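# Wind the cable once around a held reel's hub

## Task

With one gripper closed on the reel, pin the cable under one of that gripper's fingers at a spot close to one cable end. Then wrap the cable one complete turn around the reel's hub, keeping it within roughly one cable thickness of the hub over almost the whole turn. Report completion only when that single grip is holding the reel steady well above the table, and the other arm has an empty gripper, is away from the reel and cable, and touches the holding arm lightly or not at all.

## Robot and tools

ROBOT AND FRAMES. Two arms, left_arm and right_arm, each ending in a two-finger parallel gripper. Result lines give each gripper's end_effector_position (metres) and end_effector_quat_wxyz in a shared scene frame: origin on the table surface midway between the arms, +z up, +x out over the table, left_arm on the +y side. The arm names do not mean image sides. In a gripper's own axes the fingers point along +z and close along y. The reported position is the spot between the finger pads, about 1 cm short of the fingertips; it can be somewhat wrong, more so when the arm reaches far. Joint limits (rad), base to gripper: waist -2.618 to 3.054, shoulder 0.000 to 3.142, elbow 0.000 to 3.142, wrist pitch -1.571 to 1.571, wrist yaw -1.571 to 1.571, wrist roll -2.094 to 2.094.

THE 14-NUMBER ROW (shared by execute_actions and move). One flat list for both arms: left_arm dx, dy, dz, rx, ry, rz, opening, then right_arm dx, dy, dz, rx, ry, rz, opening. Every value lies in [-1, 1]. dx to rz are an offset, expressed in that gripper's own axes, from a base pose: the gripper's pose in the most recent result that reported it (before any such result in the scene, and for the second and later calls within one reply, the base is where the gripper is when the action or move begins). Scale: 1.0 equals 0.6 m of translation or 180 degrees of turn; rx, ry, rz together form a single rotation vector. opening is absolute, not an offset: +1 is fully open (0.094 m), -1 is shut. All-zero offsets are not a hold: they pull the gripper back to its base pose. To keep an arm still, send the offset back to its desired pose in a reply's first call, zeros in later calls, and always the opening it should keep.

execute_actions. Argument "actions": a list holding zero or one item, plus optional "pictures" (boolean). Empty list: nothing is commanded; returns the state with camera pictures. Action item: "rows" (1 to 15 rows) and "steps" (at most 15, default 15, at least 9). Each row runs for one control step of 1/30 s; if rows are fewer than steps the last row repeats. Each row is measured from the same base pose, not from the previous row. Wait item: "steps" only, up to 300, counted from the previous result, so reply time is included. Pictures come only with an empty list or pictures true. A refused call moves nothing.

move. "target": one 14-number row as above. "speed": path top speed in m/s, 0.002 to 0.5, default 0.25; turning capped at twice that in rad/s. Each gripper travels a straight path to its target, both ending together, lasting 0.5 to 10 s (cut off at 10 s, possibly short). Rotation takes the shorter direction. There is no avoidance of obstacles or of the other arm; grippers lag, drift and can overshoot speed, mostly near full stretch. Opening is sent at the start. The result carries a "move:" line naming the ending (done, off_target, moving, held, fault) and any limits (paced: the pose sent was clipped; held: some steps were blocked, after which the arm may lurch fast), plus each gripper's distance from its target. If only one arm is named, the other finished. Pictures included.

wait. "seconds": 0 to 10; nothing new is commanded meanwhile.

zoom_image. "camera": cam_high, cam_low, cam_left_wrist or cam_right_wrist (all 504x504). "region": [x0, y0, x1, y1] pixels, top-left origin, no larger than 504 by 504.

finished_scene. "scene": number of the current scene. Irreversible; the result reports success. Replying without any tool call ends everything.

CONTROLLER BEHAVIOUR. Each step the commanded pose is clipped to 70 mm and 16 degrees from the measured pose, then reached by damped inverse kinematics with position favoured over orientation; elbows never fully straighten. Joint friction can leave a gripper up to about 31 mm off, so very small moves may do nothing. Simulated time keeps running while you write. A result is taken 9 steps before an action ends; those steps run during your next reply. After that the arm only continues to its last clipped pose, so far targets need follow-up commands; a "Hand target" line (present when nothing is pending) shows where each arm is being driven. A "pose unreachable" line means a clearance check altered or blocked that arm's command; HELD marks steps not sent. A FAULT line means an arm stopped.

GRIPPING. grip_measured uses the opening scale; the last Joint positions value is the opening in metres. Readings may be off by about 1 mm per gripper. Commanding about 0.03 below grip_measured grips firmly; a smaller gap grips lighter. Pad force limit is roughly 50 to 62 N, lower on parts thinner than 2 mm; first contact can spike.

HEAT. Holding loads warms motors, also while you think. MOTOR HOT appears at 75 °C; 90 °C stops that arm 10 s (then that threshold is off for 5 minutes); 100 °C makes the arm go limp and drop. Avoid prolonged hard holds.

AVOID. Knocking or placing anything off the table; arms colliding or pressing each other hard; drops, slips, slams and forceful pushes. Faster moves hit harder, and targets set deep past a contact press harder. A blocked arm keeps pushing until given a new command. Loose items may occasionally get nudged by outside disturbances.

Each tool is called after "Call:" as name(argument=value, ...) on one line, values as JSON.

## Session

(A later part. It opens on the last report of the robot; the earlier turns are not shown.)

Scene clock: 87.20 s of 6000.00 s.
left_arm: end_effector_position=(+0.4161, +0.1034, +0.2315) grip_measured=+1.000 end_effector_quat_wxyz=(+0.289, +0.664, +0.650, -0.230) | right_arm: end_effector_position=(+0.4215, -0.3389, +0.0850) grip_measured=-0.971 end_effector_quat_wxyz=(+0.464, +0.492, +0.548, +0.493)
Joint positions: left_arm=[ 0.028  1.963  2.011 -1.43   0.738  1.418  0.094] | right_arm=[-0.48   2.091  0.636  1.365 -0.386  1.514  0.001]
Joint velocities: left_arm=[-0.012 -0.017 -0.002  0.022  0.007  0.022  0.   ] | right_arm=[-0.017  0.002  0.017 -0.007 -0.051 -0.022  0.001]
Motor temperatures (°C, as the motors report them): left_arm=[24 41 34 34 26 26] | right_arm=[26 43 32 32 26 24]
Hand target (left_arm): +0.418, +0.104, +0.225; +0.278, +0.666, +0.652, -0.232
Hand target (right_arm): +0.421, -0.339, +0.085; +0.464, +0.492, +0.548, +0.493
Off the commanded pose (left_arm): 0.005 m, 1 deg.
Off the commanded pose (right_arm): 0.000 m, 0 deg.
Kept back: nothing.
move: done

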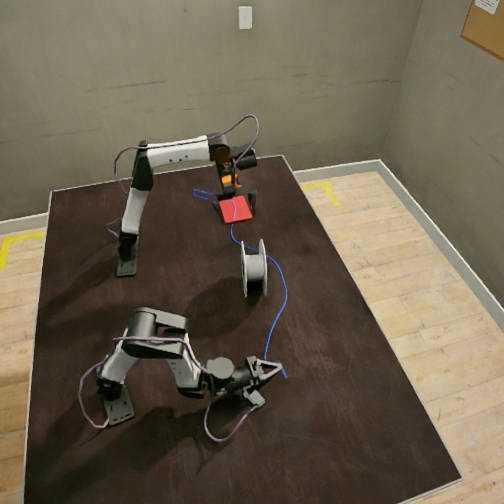

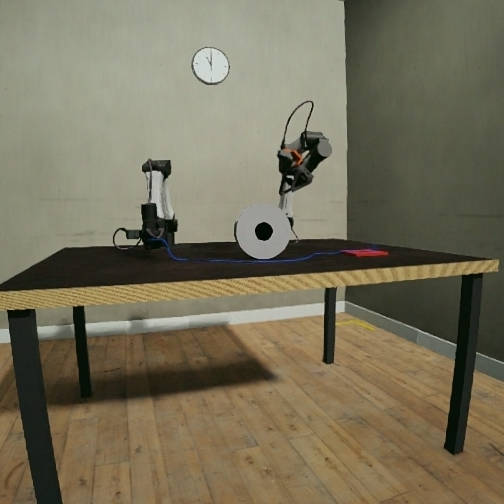

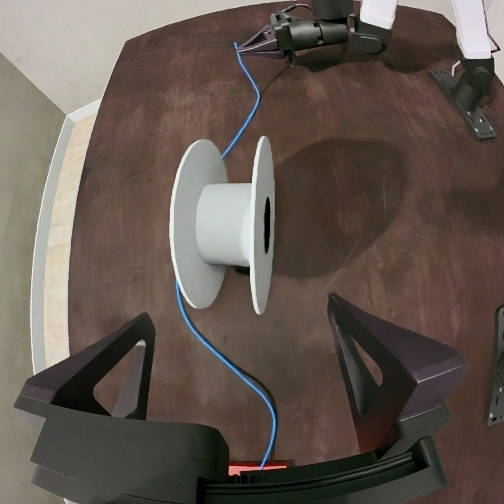

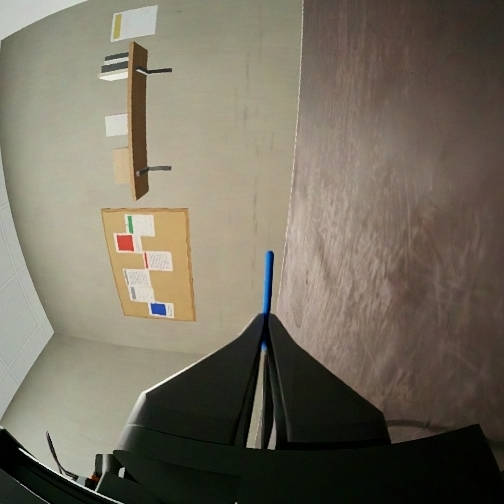

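Call:
move(target=[0.03,0.03,0.17,0,0,0,1,0,0,0,0,0,0,-1], speed=0.1)

Scene clock: 89.00 s of 6000.00 s.
left_arm: end_effector_position=(+0.4442, +0.0480, +0.1654) grip_measured=+1.000 end_effector_quat_wxyz=(+0.306, +0.668, +0.641, -0.223) | right_arm: end_effector_position=(+0.4215, -0.3389, +0.0850) grip_measured=-0.971 end_effector_quat_wxyz=(+0.464, +0.492, +0.548, +0.493)
Joint positions: left_arm=[-0.097  2.012  1.795 -1.02   0.715  1.261  0.094] | right_arm=[-0.48   2.091  0.636  1.365 -0.386  1.514  0.001]
Joint velocities: left_arm=[-0.002 -0.002 -0.002  0.007  0.007 -0.066  0.   ] | right_arm=[-0.002 -0.022  0.002 -0.051 -0.022 -0.007 -0.   ]
Motor temperatures (°C, as the motors report them): left_arm=[24 41 34 34 26 26] | right_arm=[26 43 32 33 26 24]
Hand target (left_arm): +0.442, +0.048, +0.147; +0.288, +0.664, +0.650, -0.229
Hand target (right_arm): +0.421, -0.339, +0.085; +0.464, +0.492, +0.548, +0.493
Off the commanded pose (left_arm): 0.019 m, 2 deg.
Off the commanded pose (right_arm): 0.000 m, 0 deg.
Kept back: nothing.
move: off_target (left_arm)

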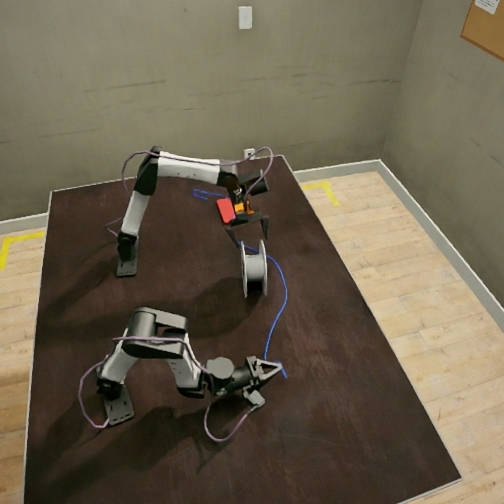

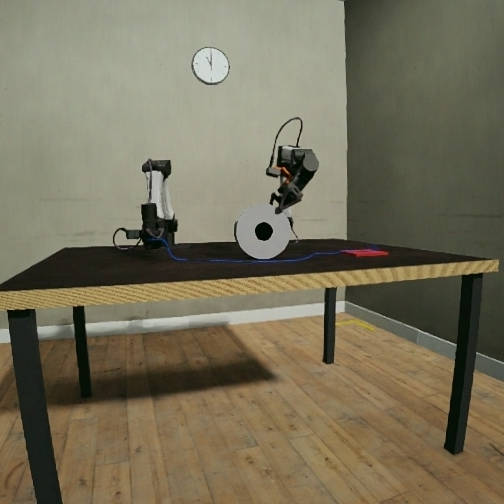

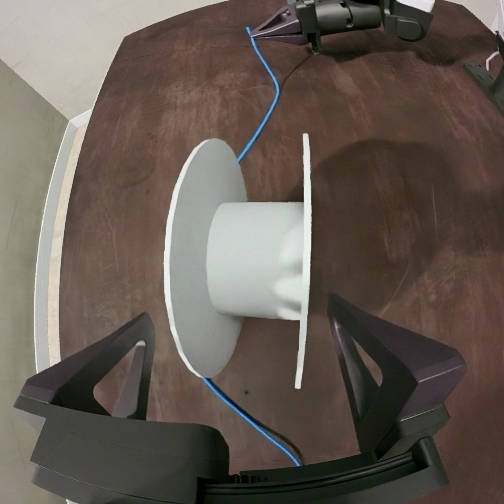

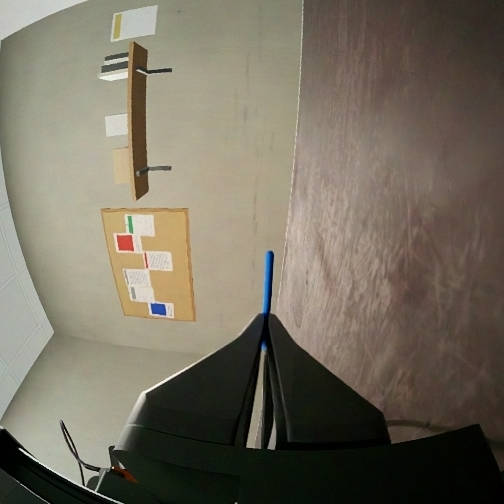

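Call:
move(target=[0.02,-0.01,0.075,0.01,0,-0.01,1,0,0,0,0,0,0,-1], speed=0.08)

Call:
move(target=[0,0,0,0,0,0,0.42,0,0,0,0,0,0,-1], speed=0.08)

Call:
move(target=[-0.08,0.01,-0.08,0,0,0,0.42,0,0,0,0,0,0,-1], speed=0.1)

Call:
move(target=[0,0,0,0,0,0,0.42,-0.25,-0.05,-0.05,0,0,0,-1], speed=0.12)

Scene clock: 90.40 s of 6000.00 s.
left_arm: end_effector_position=(+0.4470, +0.0262, +0.1444) grip_measured=+1.000 end_effector_quat_wxyz=(+0.310, +0.667, +0.638, -0.229) | right_arm: end_effector_position=(+0.4215, -0.3389, +0.0850) grip_measured=-0.971 end_effector_quat_wxyz=(+0.464, +0.492, +0.548, +0.493)
Joint positions: left_arm=[-0.141  2.037  1.736 -0.898  0.715  1.204  0.094] | right_arm=[-0.48   2.091  0.636  1.365 -0.386  1.514  0.001]
Joint velocities: left_arm=[-0.017 -0.007 -0.017  0.066 -0.051 -0.037  0.   ] | right_arm=[-0.012 -0.007 -0.002 -0.007  0.022  0.022 -0.001]
Motor temperatures (°C, as the motors report them): left_arm=[24 41 34 34 26 26] | right_arm=[26 43 32 33 26 24]
Hand target (left_arm): +0.443, +0.026, +0.125; +0.291, +0.663, +0.648, -0.238
Hand target (right_arm): +0.421, -0.339, +0.085; +0.464, +0.492, +0.548, +0.493
Off the commanded pose (left_arm): 0.020 m, 3 deg.
Off the commanded pose (right_arm): 0.000 m, 0 deg.
Kept back: nothing.
move: off_target (left_arm)

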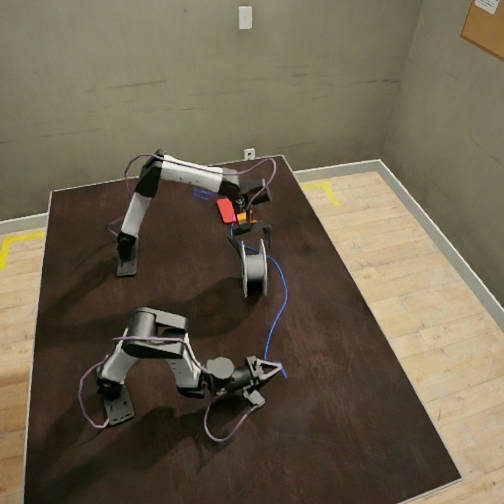

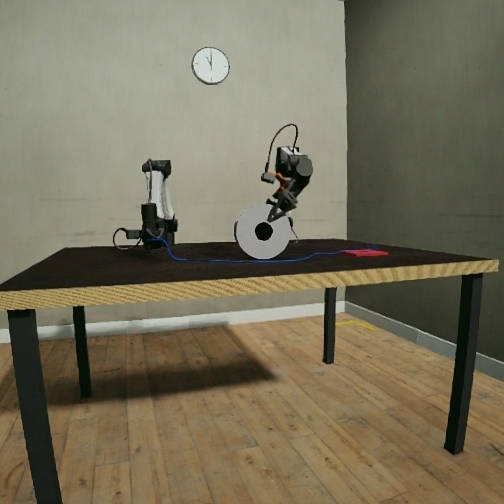

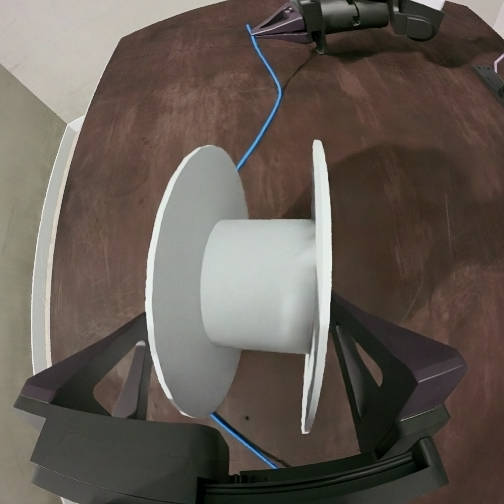

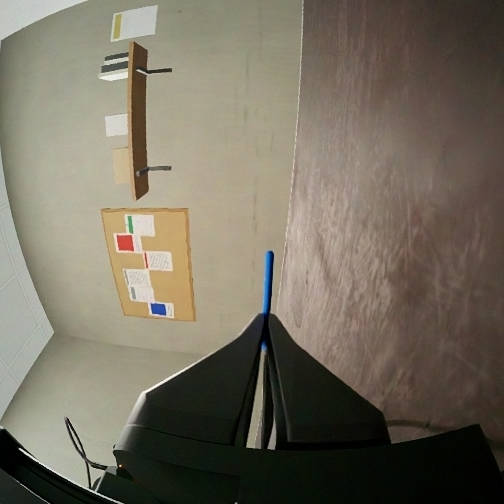

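Scene clock: 90.90 s of 6000.00 s.
left_arm: end_effector_position=(+0.4462, +0.0252, +0.1454) grip_measured=+0.464 end_effector_quat_wxyz=(+0.311, +0.665, +0.637, -0.234) | right_arm: end_effector_position=(+0.4215, -0.3389, +0.0850) grip_measured=-0.971 end_effector_quat_wxyz=(+0.464, +0.492, +0.548, +0.493)
Joint positions: left_arm=[-0.141  2.037  1.736 -0.898  0.726  1.202  0.069] | right_arm=[-0.48   2.091  0.636  1.365 -0.386  1.514  0.001]
Joint velocities: left_arm=[ 0.022  0.002 -0.007 -0.022  0.022  0.022  0.   ] | right_arm=[ 0.002 -0.007 -0.012 -0.037  0.007 -0.022  0.001]
Motor temperatures (°C, as the motors report them): left_arm=[24 41 34 34 26 26] | right_arm=[26 43 32 33 26 24]
Hand target (left_arm): +0.447, +0.026, +0.144; +0.310, +0.667, +0.638, -0.229
Hand target (right_arm): +0.421, -0.339, +0.085; +0.464, +0.492, +0.548, +0.493
Off the commanded pose (left_arm): 0.002 m, 1 deg.
Off the commanded pose (right_arm): 0.000 m, 0 deg.
Kept back: nothing.
move: done

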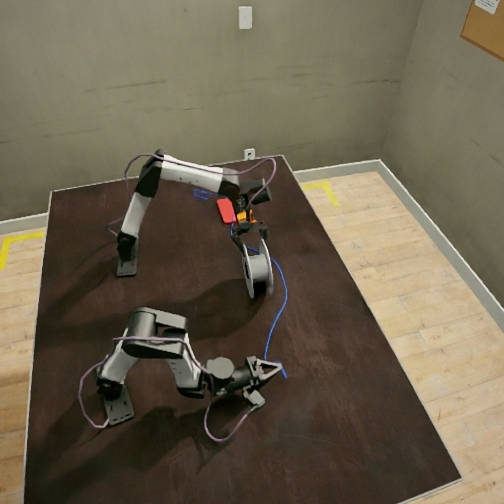

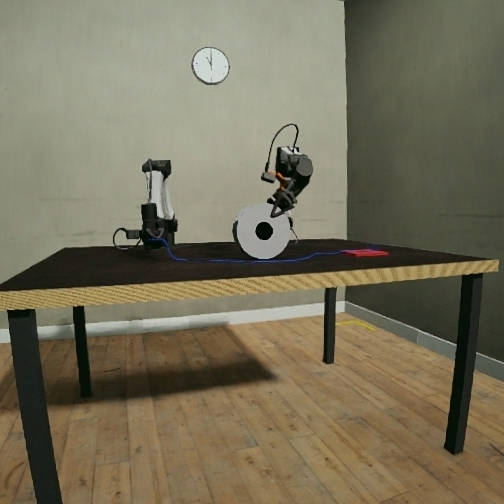

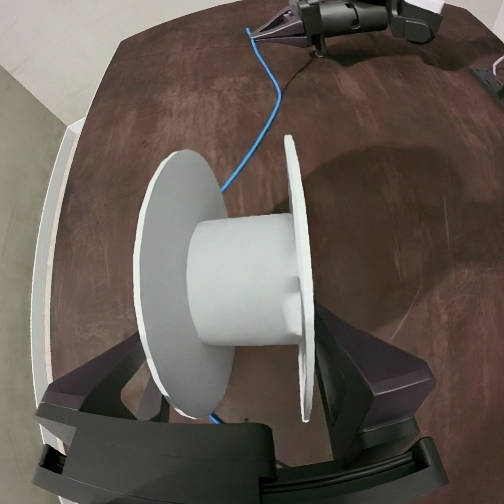

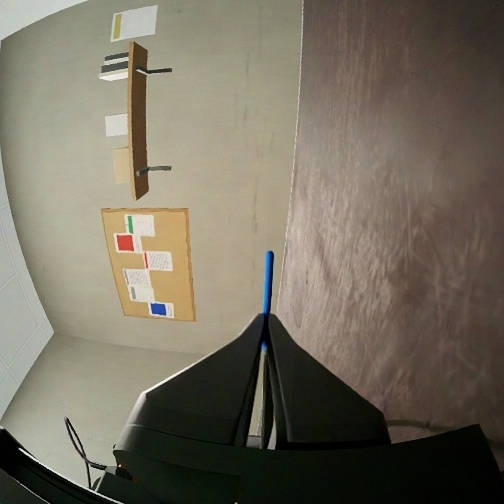

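Scene clock: 92.20 s of 6000.00 s.
left_arm: end_effector_position=(+0.4414, +0.0286, +0.2068) grip_measured=+0.464 end_effector_quat_wxyz=(+0.305, +0.666, +0.642, -0.229) | right_arm: end_effector_position=(+0.4215, -0.3389, +0.0850) grip_measured=-0.971 end_effector_quat_wxyz=(+0.464, +0.492, +0.548, +0.493)
Joint positions: left_arm=[-0.141  2.037  1.991 -1.162  0.71   1.202  0.069] | right_arm=[-0.48   2.091  0.636  1.365 -0.386  1.514  0.001]
Joint velocities: left_arm=[-0.007  0.007 -0.002  0.051  0.022 -0.007 -0.001] | right_arm=[ 0.007 -0.012  0.012  0.037  0.007  0.007  0.001]
Motor temperatures (°C, as the motors report them): left_arm=[24 41 34 34 26 26] | right_arm=[26 43 32 33 26 24]
Hand target (left_arm): +0.443, +0.026, +0.214; +0.312, +0.665, +0.637, -0.233
Hand target (right_arm): +0.421, -0.339, +0.085; +0.464, +0.492, +0.548, +0.493
Off the commanded pose (left_arm): 0.008 m, 1 deg.
Off the commanded pose (right_arm): 0.000 m, 0 deg.
Kept back: nothing.
move: done

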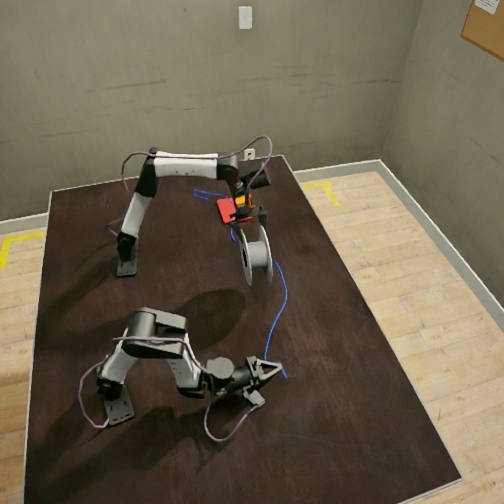

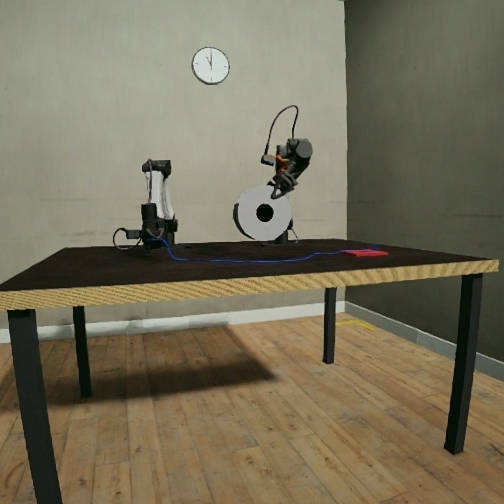

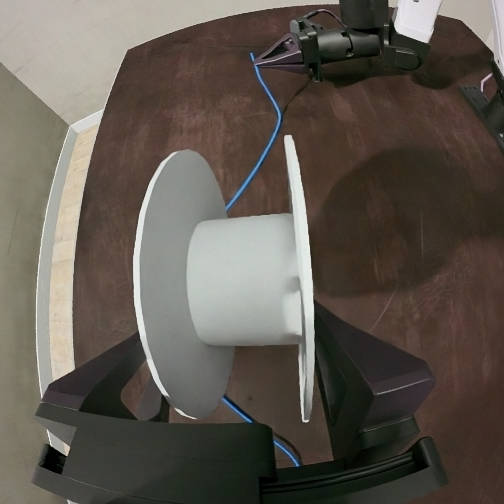

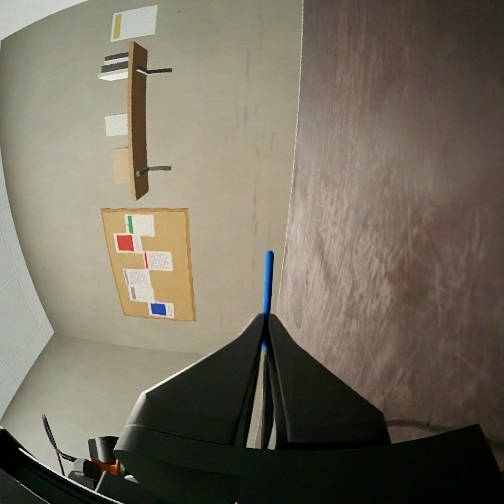

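Scene clock: 94.00 s of 6000.00 s.
left_arm: end_effector_position=(+0.4425, +0.0303, +0.2053) grip_measured=+0.464 end_effector_quat_wxyz=(+0.302, +0.666, +0.644, -0.223) | right_arm: end_effector_position=(+0.3974, -0.4882, +0.0597) grip_measured=-0.971 end_effector_quat_wxyz=(+0.463, +0.495, +0.547, +0.491)
Joint positions: left_arm=[-0.141  2.037  1.991 -1.162  0.695  1.202  0.069] | right_arm=[-0.899  2.272  0.877  1.269 -0.796  1.459  0.001]
Joint velocities: left_arm=[-0.007  0.007  0.007  0.022 -0.066  0.066  0.002] | right_arm=[-0.007  0.012 -0.002 -0.022  0.007  0.037 -0.001]
Motor temperatures (°C, as the motors report them): left_arm=[24 42 34 33 26 26] | right_arm=[26 43 32 33 26 24]
Hand target (left_arm): +0.441, +0.029, +0.207; +0.305, +0.666, +0.642, -0.229
Hand target (right_arm): +0.400, -0.493, +0.059; +0.464, +0.491, +0.550, +0.491
Off the commanded pose (left_arm): 0.002 m, 1 deg.
Off the commanded pose (right_arm): 0.006 m, 0 deg.
Kept back: nothing.
move: done

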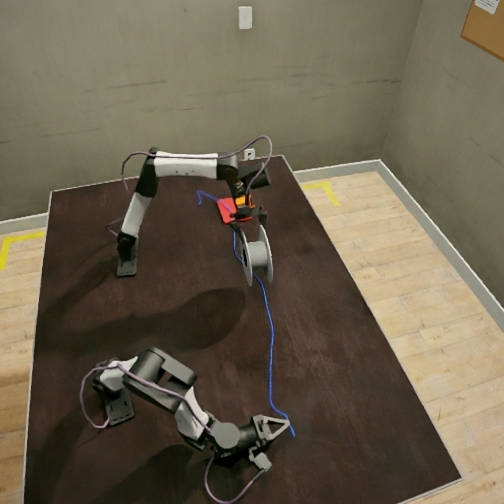

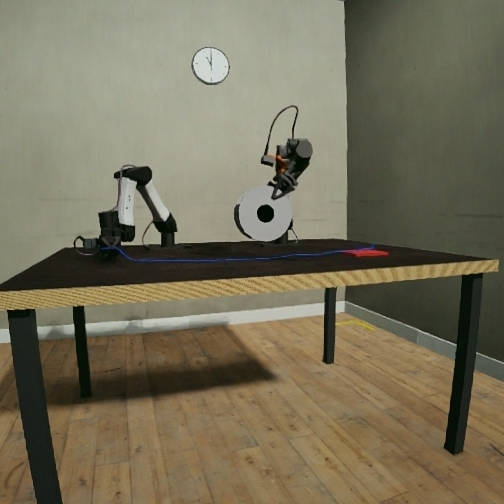

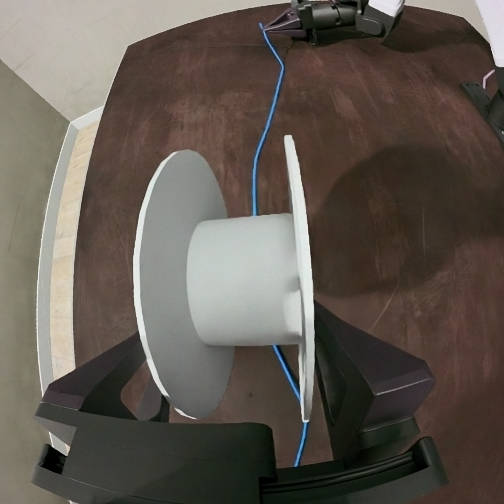

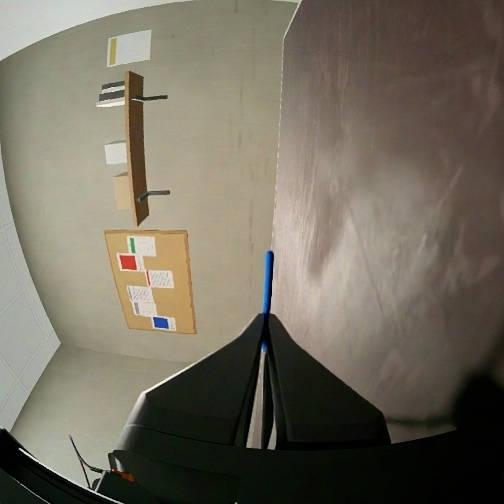

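Call:
move(target=[0.03,0,0.03,0.043,0,-0.043,0.42,0,0,0,0,0,0,-1], speed=0.08)

Scene clock: 95.83 s of 6000.00 s.
left_arm: end_effector_position=(+0.4437, +0.0321, +0.1768) grip_measured=+0.464 end_effector_quat_wxyz=(+0.237, +0.646, +0.672, -0.272) | right_arm: end_effector_position=(+0.3973, -0.4879, +0.0595) grip_measured=-0.971 end_effector_quat_wxyz=(+0.463, +0.495, +0.548, +0.491)
Joint positions: left_arm=[-0.13   2.189  2.14  -1.335  0.719  1.202  0.069] | right_arm=[-0.899  2.272  0.877  1.267 -0.798  1.458  0.001]
Joint velocities: left_arm=[ 0.012 -0.007  0.012 -0.081 -0.007 -0.007 -0.001] | right_arm=[-0.002  0.007 -0.017 -0.022 -0.037 -0.066  0.   ]
Motor temperatures (°C, as the motors report them): left_arm=[24 42 35 33 26 26] | right_arm=[26 43 32 33 26 24]
Hand target (left_arm): +0.446, +0.031, +0.181; +0.242, +0.640, +0.672, -0.285
Hand target (right_arm): +0.397, -0.488, +0.060; +0.463, +0.495, +0.547, +0.491
Off the commanded pose (left_arm): 0.004 m, 2 deg.
Off the commanded pose (right_arm): 0.000 m, 0 deg.
Kept back: nothing.
move: done

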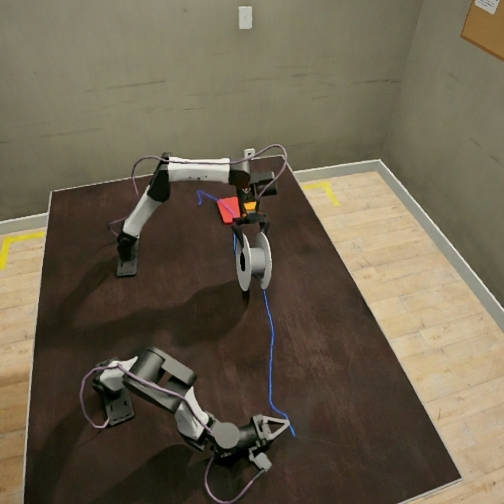

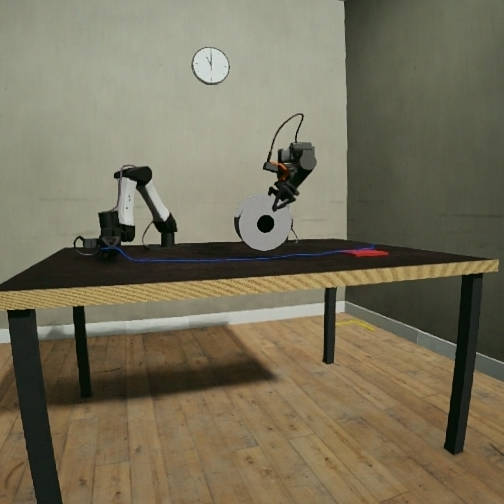

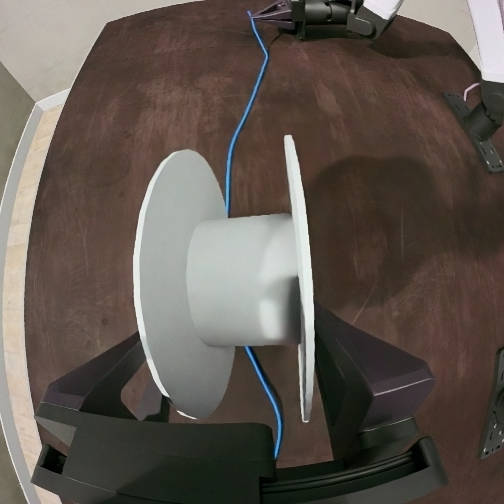

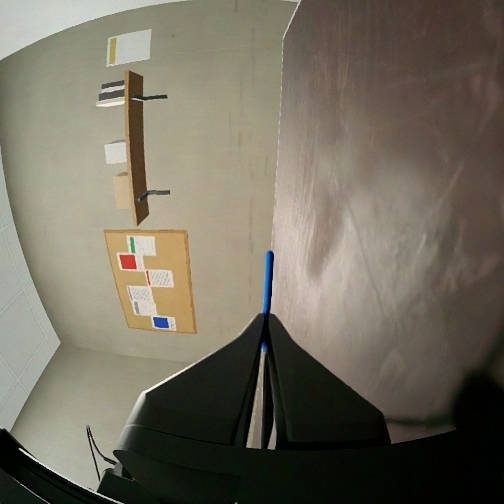

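Call:
move(target=[0,0.035,0,0.028,0,0.033,0.42,0,0,0,0,0,0,-1], speed=0.08)

Call:
move(target=[0.04,0,0.045,0,0,0,0.42,0,0,0,0,0,0,-1], speed=0.04)

Scene clock: 97.37 s of 6000.00 s.
left_arm: end_effector_position=(+0.4636, +0.0331, +0.1729) grip_measured=+0.464 end_effector_quat_wxyz=(+0.231, +0.687, +0.634, -0.269) | right_arm: end_effector_position=(+0.3973, -0.4879, +0.0595) grip_measured=-0.971 end_effector_quat_wxyz=(+0.463, +0.495, +0.548, +0.491)
Joint positions: left_arm=[-0.117  2.403  2.502 -1.556  0.718  1.362  0.069] | right_arm=[-0.899  2.272  0.877  1.267 -0.798  1.458  0.001]
Joint velocities: left_arm=[ 0.022  0.002 -0.007 -0.095  0.007  0.051 -0.   ] | right_arm=[ 0.002 -0.007 -0.017 -0.022 -0.022 -0.037  0.001]
Motor temperatures (°C, as the motors report them): left_arm=[24 42 35 33 26 26] | right_arm=[26 43 32 33 26 24]
Hand target (left_arm): +0.465, +0.032, +0.176; +0.238, +0.684, +0.629, -0.280
Hand target (right_arm): +0.397, -0.488, +0.060; +0.463, +0.495, +0.548, +0.491
Off the commanded pose (left_arm): 0.003 m, 3 deg.
Off the commanded pose (right_arm): 0.000 m, 0 deg.
joint sent to its limit (left arm) — the command would take joint 4 (wrist pitch) past its lower limit, so that joint was sent only as far as its limit.
Kept back: nothing.
move: off_target (left_arm)

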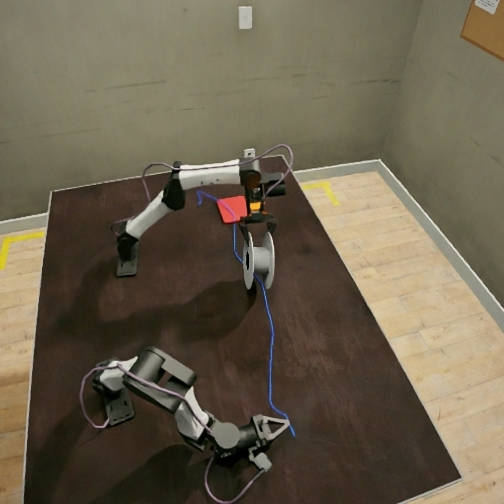

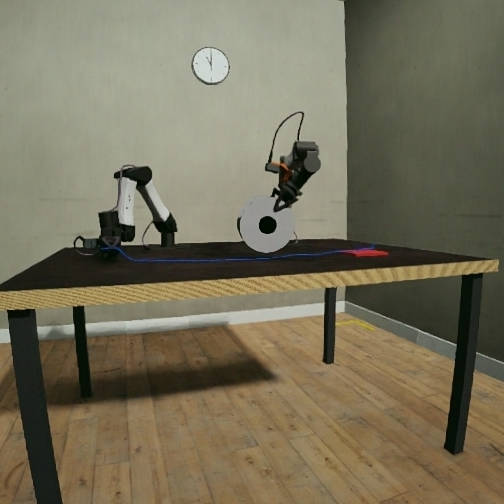

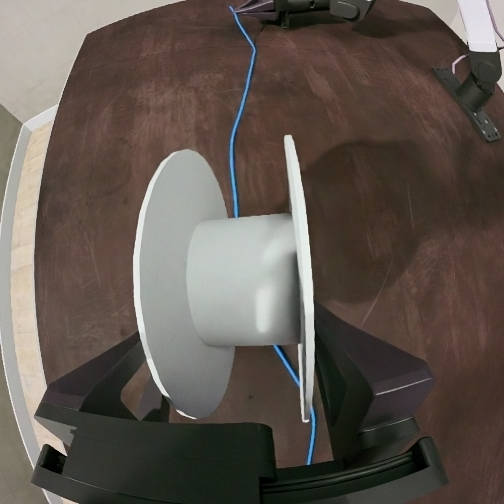

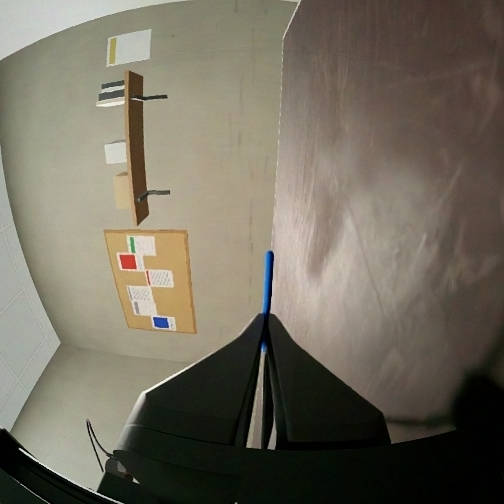

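Scene clock: 98.57 s of 6000.00 s.
left_arm: end_effector_position=(+0.4631, +0.0322, +0.1491) grip_measured=+0.464 end_effector_quat_wxyz=(+0.237, +0.687, +0.631, -0.270) | right_arm: end_effector_position=(+0.3973, -0.4879, +0.0595) grip_measured=-0.971 end_effector_quat_wxyz=(+0.463, +0.495, +0.548, +0.491)
Joint positions: left_arm=[-0.117  2.336  2.279 -1.39   0.727  1.363  0.069] | right_arm=[-0.899  2.272  0.877  1.267 -0.798  1.458  0.001]
Joint velocities: left_arm=[-0.012  0.012  0.002 -0.066 -0.051 -0.051  0.   ] | right_arm=[-0.002  0.012 -0.027 -0.007 -0.022  0.037  0.001]
Motor temperatures (°C, as the motors report them): left_arm=[24 43 35 33 26 26] | right_arm=[26 43 32 33 26 24]
Hand target (left_arm): +0.463, +0.033, +0.137; +0.230, +0.687, +0.634, -0.270
Hand target (right_arm): +0.397, -0.488, +0.060; +0.463, +0.495, +0.548, +0.491
Off the commanded pose (left_arm): 0.012 m, 1 deg.
Off the commanded pose (right_arm): 0.000 m, 0 deg.
Kept back: nothing.
move: off_target (left_arm)

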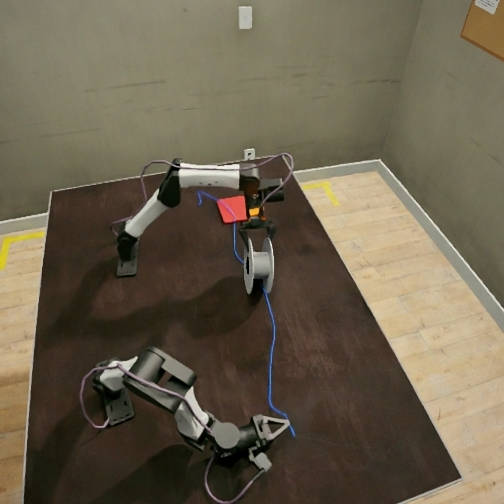

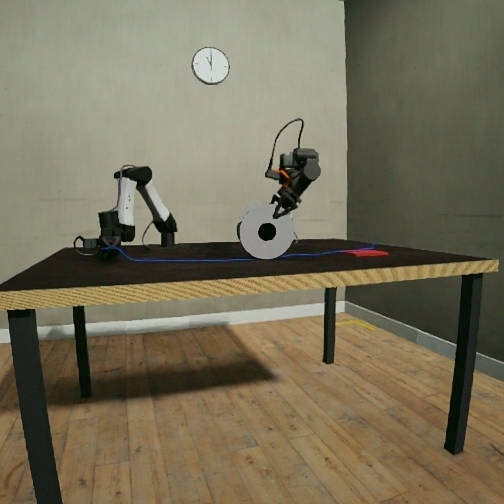

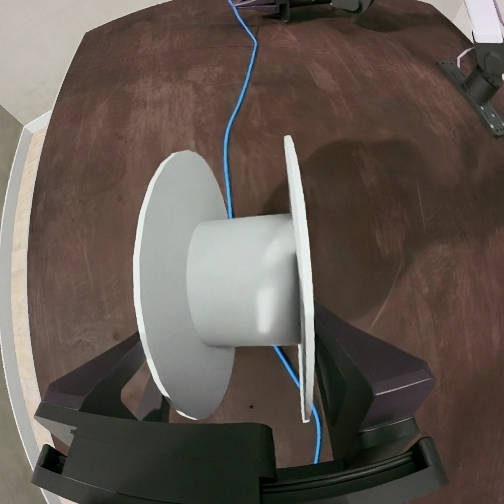

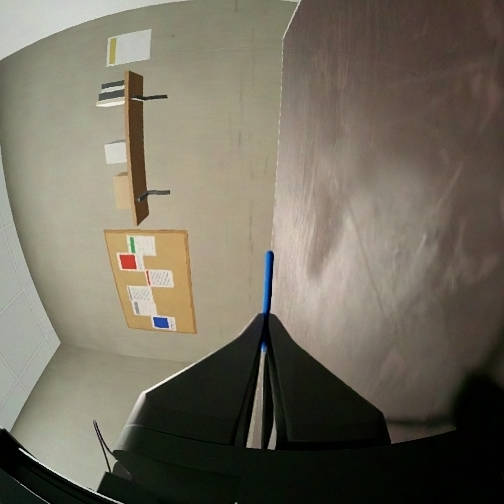

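Call:
move(target=[0,0,0,0,0,0,0.42,0,0,0,0,0,0,-1], speed=0.05)

Call:
move(target=[0,0,0,0,0,0,1,0,0,0,0,0,0,-1], speed=0.05)

Call:
move(target=[0,0,-0.15,0,0,0,1,0,0,0,0,0,0,-1], speed=0.15)

Scene clock: 99.70 s of 6000.00 s.
left_arm: end_effector_position=(+0.4633, +0.0318, +0.1492) grip_measured=+0.464 end_effector_quat_wxyz=(+0.239, +0.687, +0.630, -0.271) | right_arm: end_effector_position=(+0.3973, -0.4879, +0.0595) grip_measured=-0.971 end_effector_quat_wxyz=(+0.463, +0.495, +0.548, +0.491)
Joint positions: left_arm=[-0.117  2.336  2.277 -1.387  0.73   1.363  0.069] | right_arm=[-0.899  2.272  0.877  1.267 -0.798  1.458  0.001]
Joint velocities: left_arm=[ 0.007 -0.017  0.012  0.081  0.037 -0.037 -0.001] | right_arm=[-0.017 -0.007  0.017 -0.007  0.007 -0.051  0.   ]
Motor temperatures (°C, as the motors report them): left_arm=[24 43 35 33 26 26] | right_arm=[26 43 32 33 26 24]
Hand target (left_arm): +0.463, +0.032, +0.149; +0.237, +0.687, +0.631, -0.270
Hand target (right_arm): +0.397, -0.488, +0.060; +0.463, +0.495, +0.548, +0.491
Off the commanded pose (left_arm): 0.000 m, 0 deg.
Off the commanded pose (right_arm): 0.000 m, 0 deg.
Kept back: nothing.
move: done

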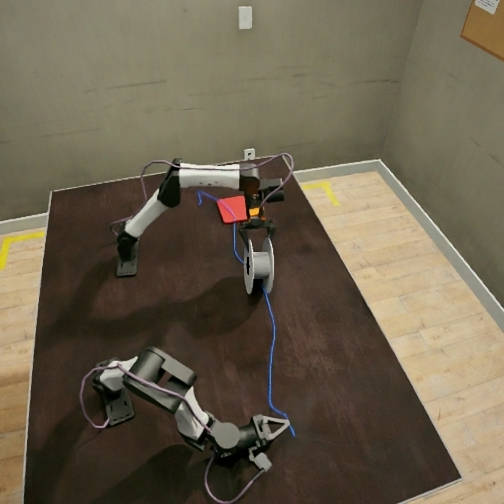

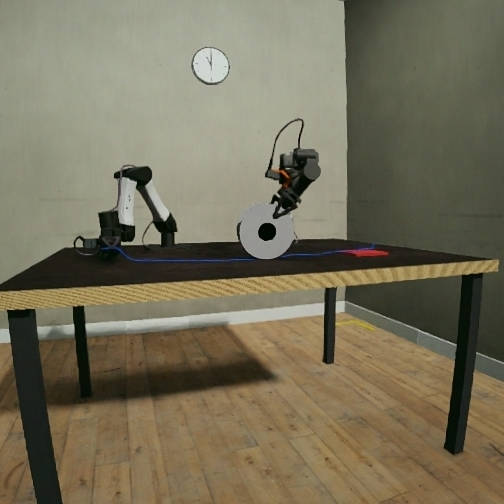

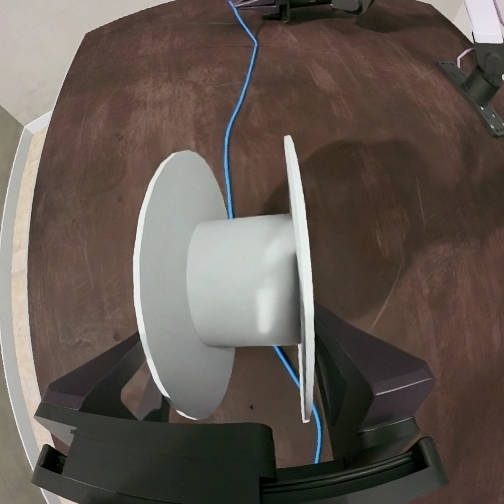

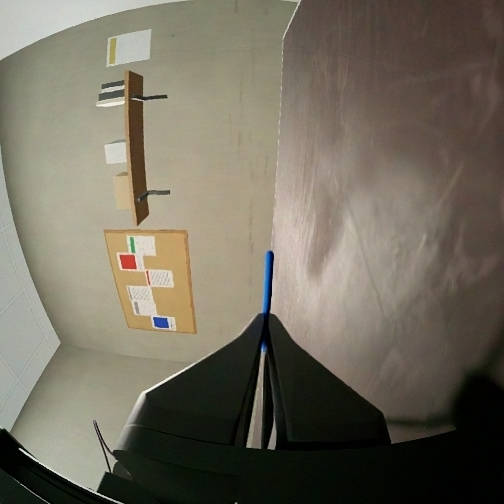

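Scene clock: 100.20 s of 6000.00 s.
left_arm: end_effector_position=(+0.4631, +0.0317, +0.1492) grip_measured=+1.000 end_effector_quat_wxyz=(+0.239, +0.687, +0.630, -0.271) | right_arm: end_effector_position=(+0.3973, -0.4879, +0.0595) grip_measured=-0.971 end_effector_quat_wxyz=(+0.463, +0.495, +0.548, +0.491)
Joint positions: left_arm=[-0.117  2.336  2.277 -1.388  0.731  1.364  0.094] | right_arm=[-0.899  2.272  0.877  1.267 -0.798  1.458  0.001]
Joint velocities: left_arm=[ 0.007 -0.012  0.002 -0.066 -0.022 -0.037  0.   ] | right_arm=[-0.002  0.007  0.002 -0.007  0.007  0.022 -0.001]
Motor temperatures (°C, as the motors report them): left_arm=[24 43 35 33 26 26] | right_arm=[26 43 32 33 26 24]
Hand target (left_arm): +0.463, +0.032, +0.149; +0.239, +0.687, +0.630, -0.271
Hand target (right_arm): +0.397, -0.488, +0.060; +0.463, +0.495, +0.548, +0.491
Off the commanded pose (left_arm): 0.000 m, 0 deg.
Off the commanded pose (right_arm): 0.000 m, 0 deg.
Kept back: nothing.
move: done

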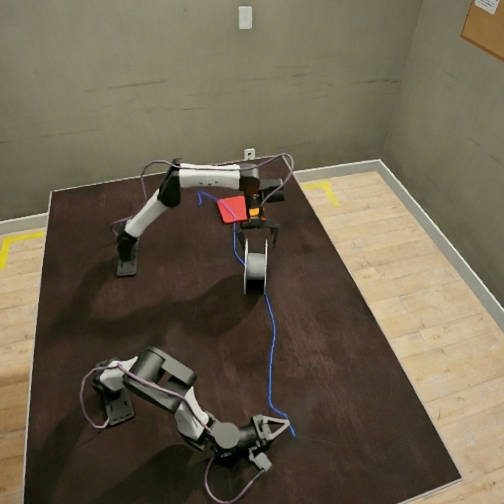

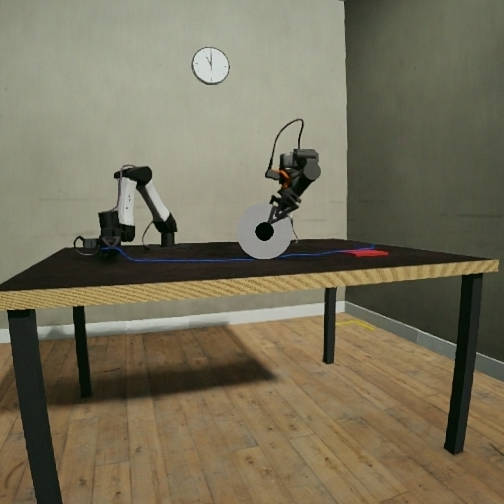

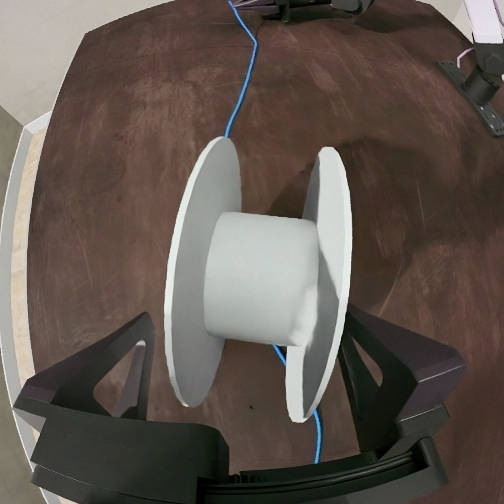

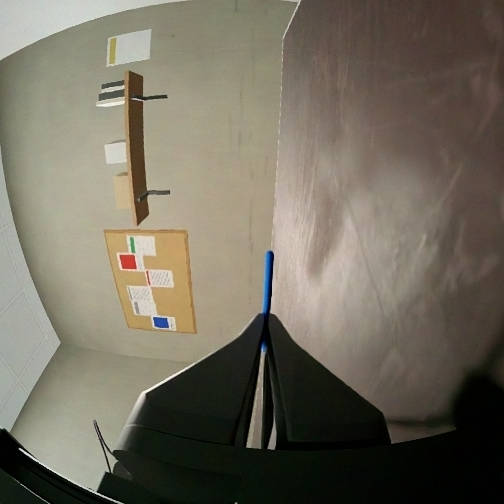

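Scene clock: 101.23 s of 6000.00 s.
left_arm: end_effector_position=(+0.4732, +0.0910, +0.2145) grip_measured=+1.000 end_effector_quat_wxyz=(+0.289, +0.668, +0.642, -0.241) | right_arm: end_effector_position=(+0.3973, -0.4879, +0.0595) grip_measured=-0.971 end_effector_quat_wxyz=(+0.463, +0.495, +0.548, +0.491)
Joint positions: left_arm=[ 0.018  2.284  2.441 -1.555  0.756  1.432  0.094] | right_arm=[-0.899  2.272  0.877  1.267 -0.798  1.458  0.001]
Joint velocities: left_arm=[-0.002  0.002  0.002 -0.051 -0.051 -0.037  0.   ] | right_arm=[ 0.002  0.002  0.007 -0.007 -0.051 -0.022 -0.001]
Motor temperatures (°C, as the motors report them): left_arm=[24 44 35 32 26 26] | right_arm=[26 43 32 33 26 24]
Hand target (left_arm): +0.469, +0.092, +0.215; +0.285, +0.669, +0.641, -0.245
Hand target (right_arm): +0.397, -0.488, +0.060; +0.463, +0.495, +0.548, +0.491
Off the commanded pose (left_arm): 0.004 m, 7 deg.
Off the commanded pose (right_arm): 0.000 m, 0 deg.
joint sent to its limit (left arm) — the command would take joint 4 (wrist pitch) past its lower limit, so that joint was sent only as far as its limit.
Kept back: nothing.
move: off_target (left_arm)

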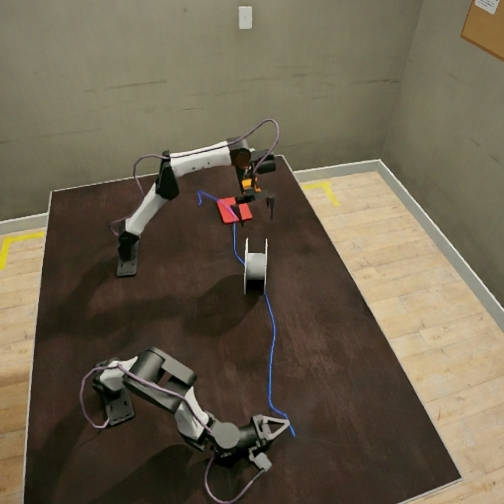

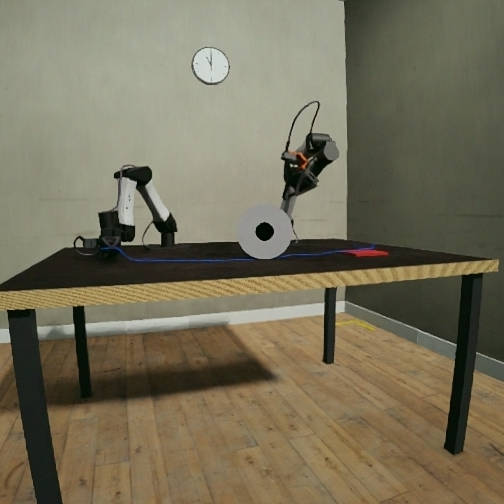

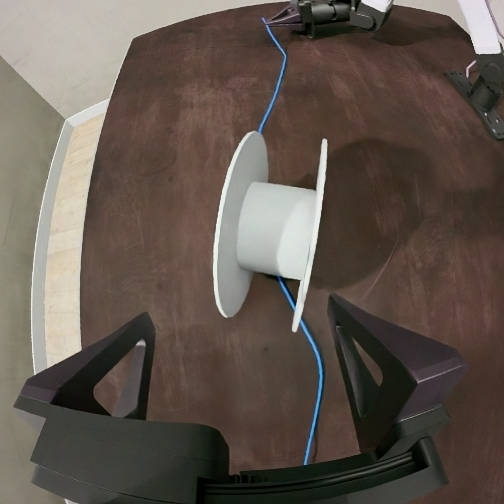

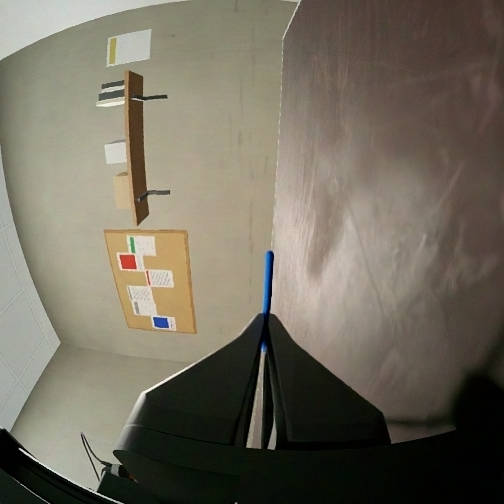

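Call:
move(target=[0.57,-0.305,-0.385,-0.175,0.21,-0.484,-0.2,0,0,-0.12,0,0,0,-1], speed=0.3)

Scene clock: 105.10 s of 6000.00 s.
left_arm: end_effector_position=(+0.2985, +0.4903, +0.1275) grip_measured=-0.198 end_effector_quat_wxyz=(+0.005, +0.006, +1.000, -0.013) | right_arm: end_effector_position=(+0.3320, -0.4958, +0.0627) grip_measured=-0.971 end_effector_quat_wxyz=(+0.458, +0.498, +0.548, +0.492)
Joint positions: left_arm=[ 0.852  1.9    1.7   -1.38   0.026  0.736  0.038] | right_arm=[-1.051  2.182  0.7    1.318 -0.951  1.425  0.001]
Joint velocities: left_arm=[-0.012 -0.007 -0.012  0.022  0.007  0.037  0.   ] | right_arm=[ 0.007  0.002  0.017 -0.037 -0.007 -0.022 -0.   ]
Motor temperatures (°C, as the motors report them): left_arm=[24 44 34 32 26 26] | right_arm=[26 43 32 33 26 24]
Hand target (left_arm): +0.303, +0.498, +0.126; +0.005, -0.000, +1.000, -0.006
Hand target (right_arm): +0.326, -0.494, +0.066; +0.462, +0.495, +0.549, +0.490
Off the commanded pose (left_arm): 0.009 m, 2 deg.
Off the commanded pose (right_arm): 0.007 m, 1 deg.
Kept back: nothing.
move: done

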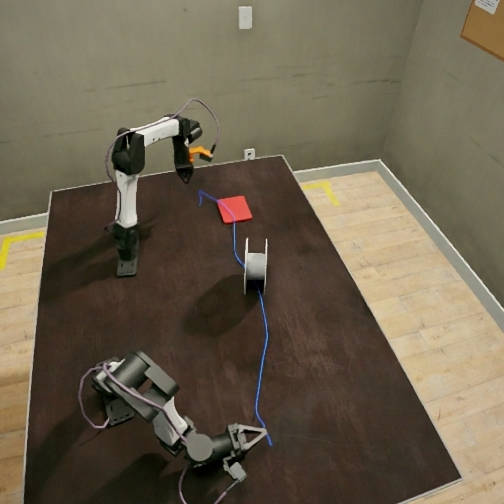

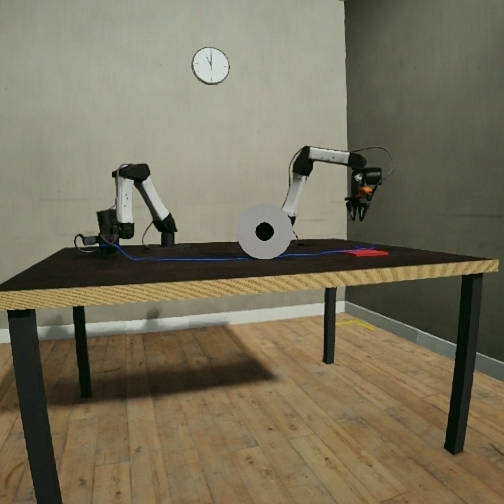

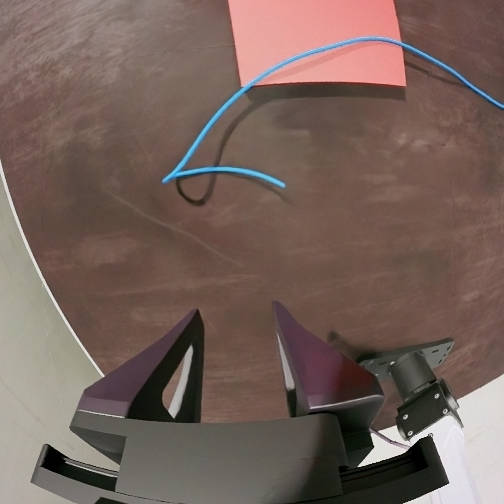

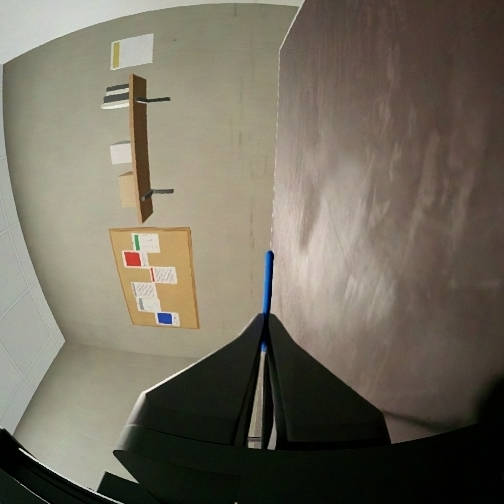

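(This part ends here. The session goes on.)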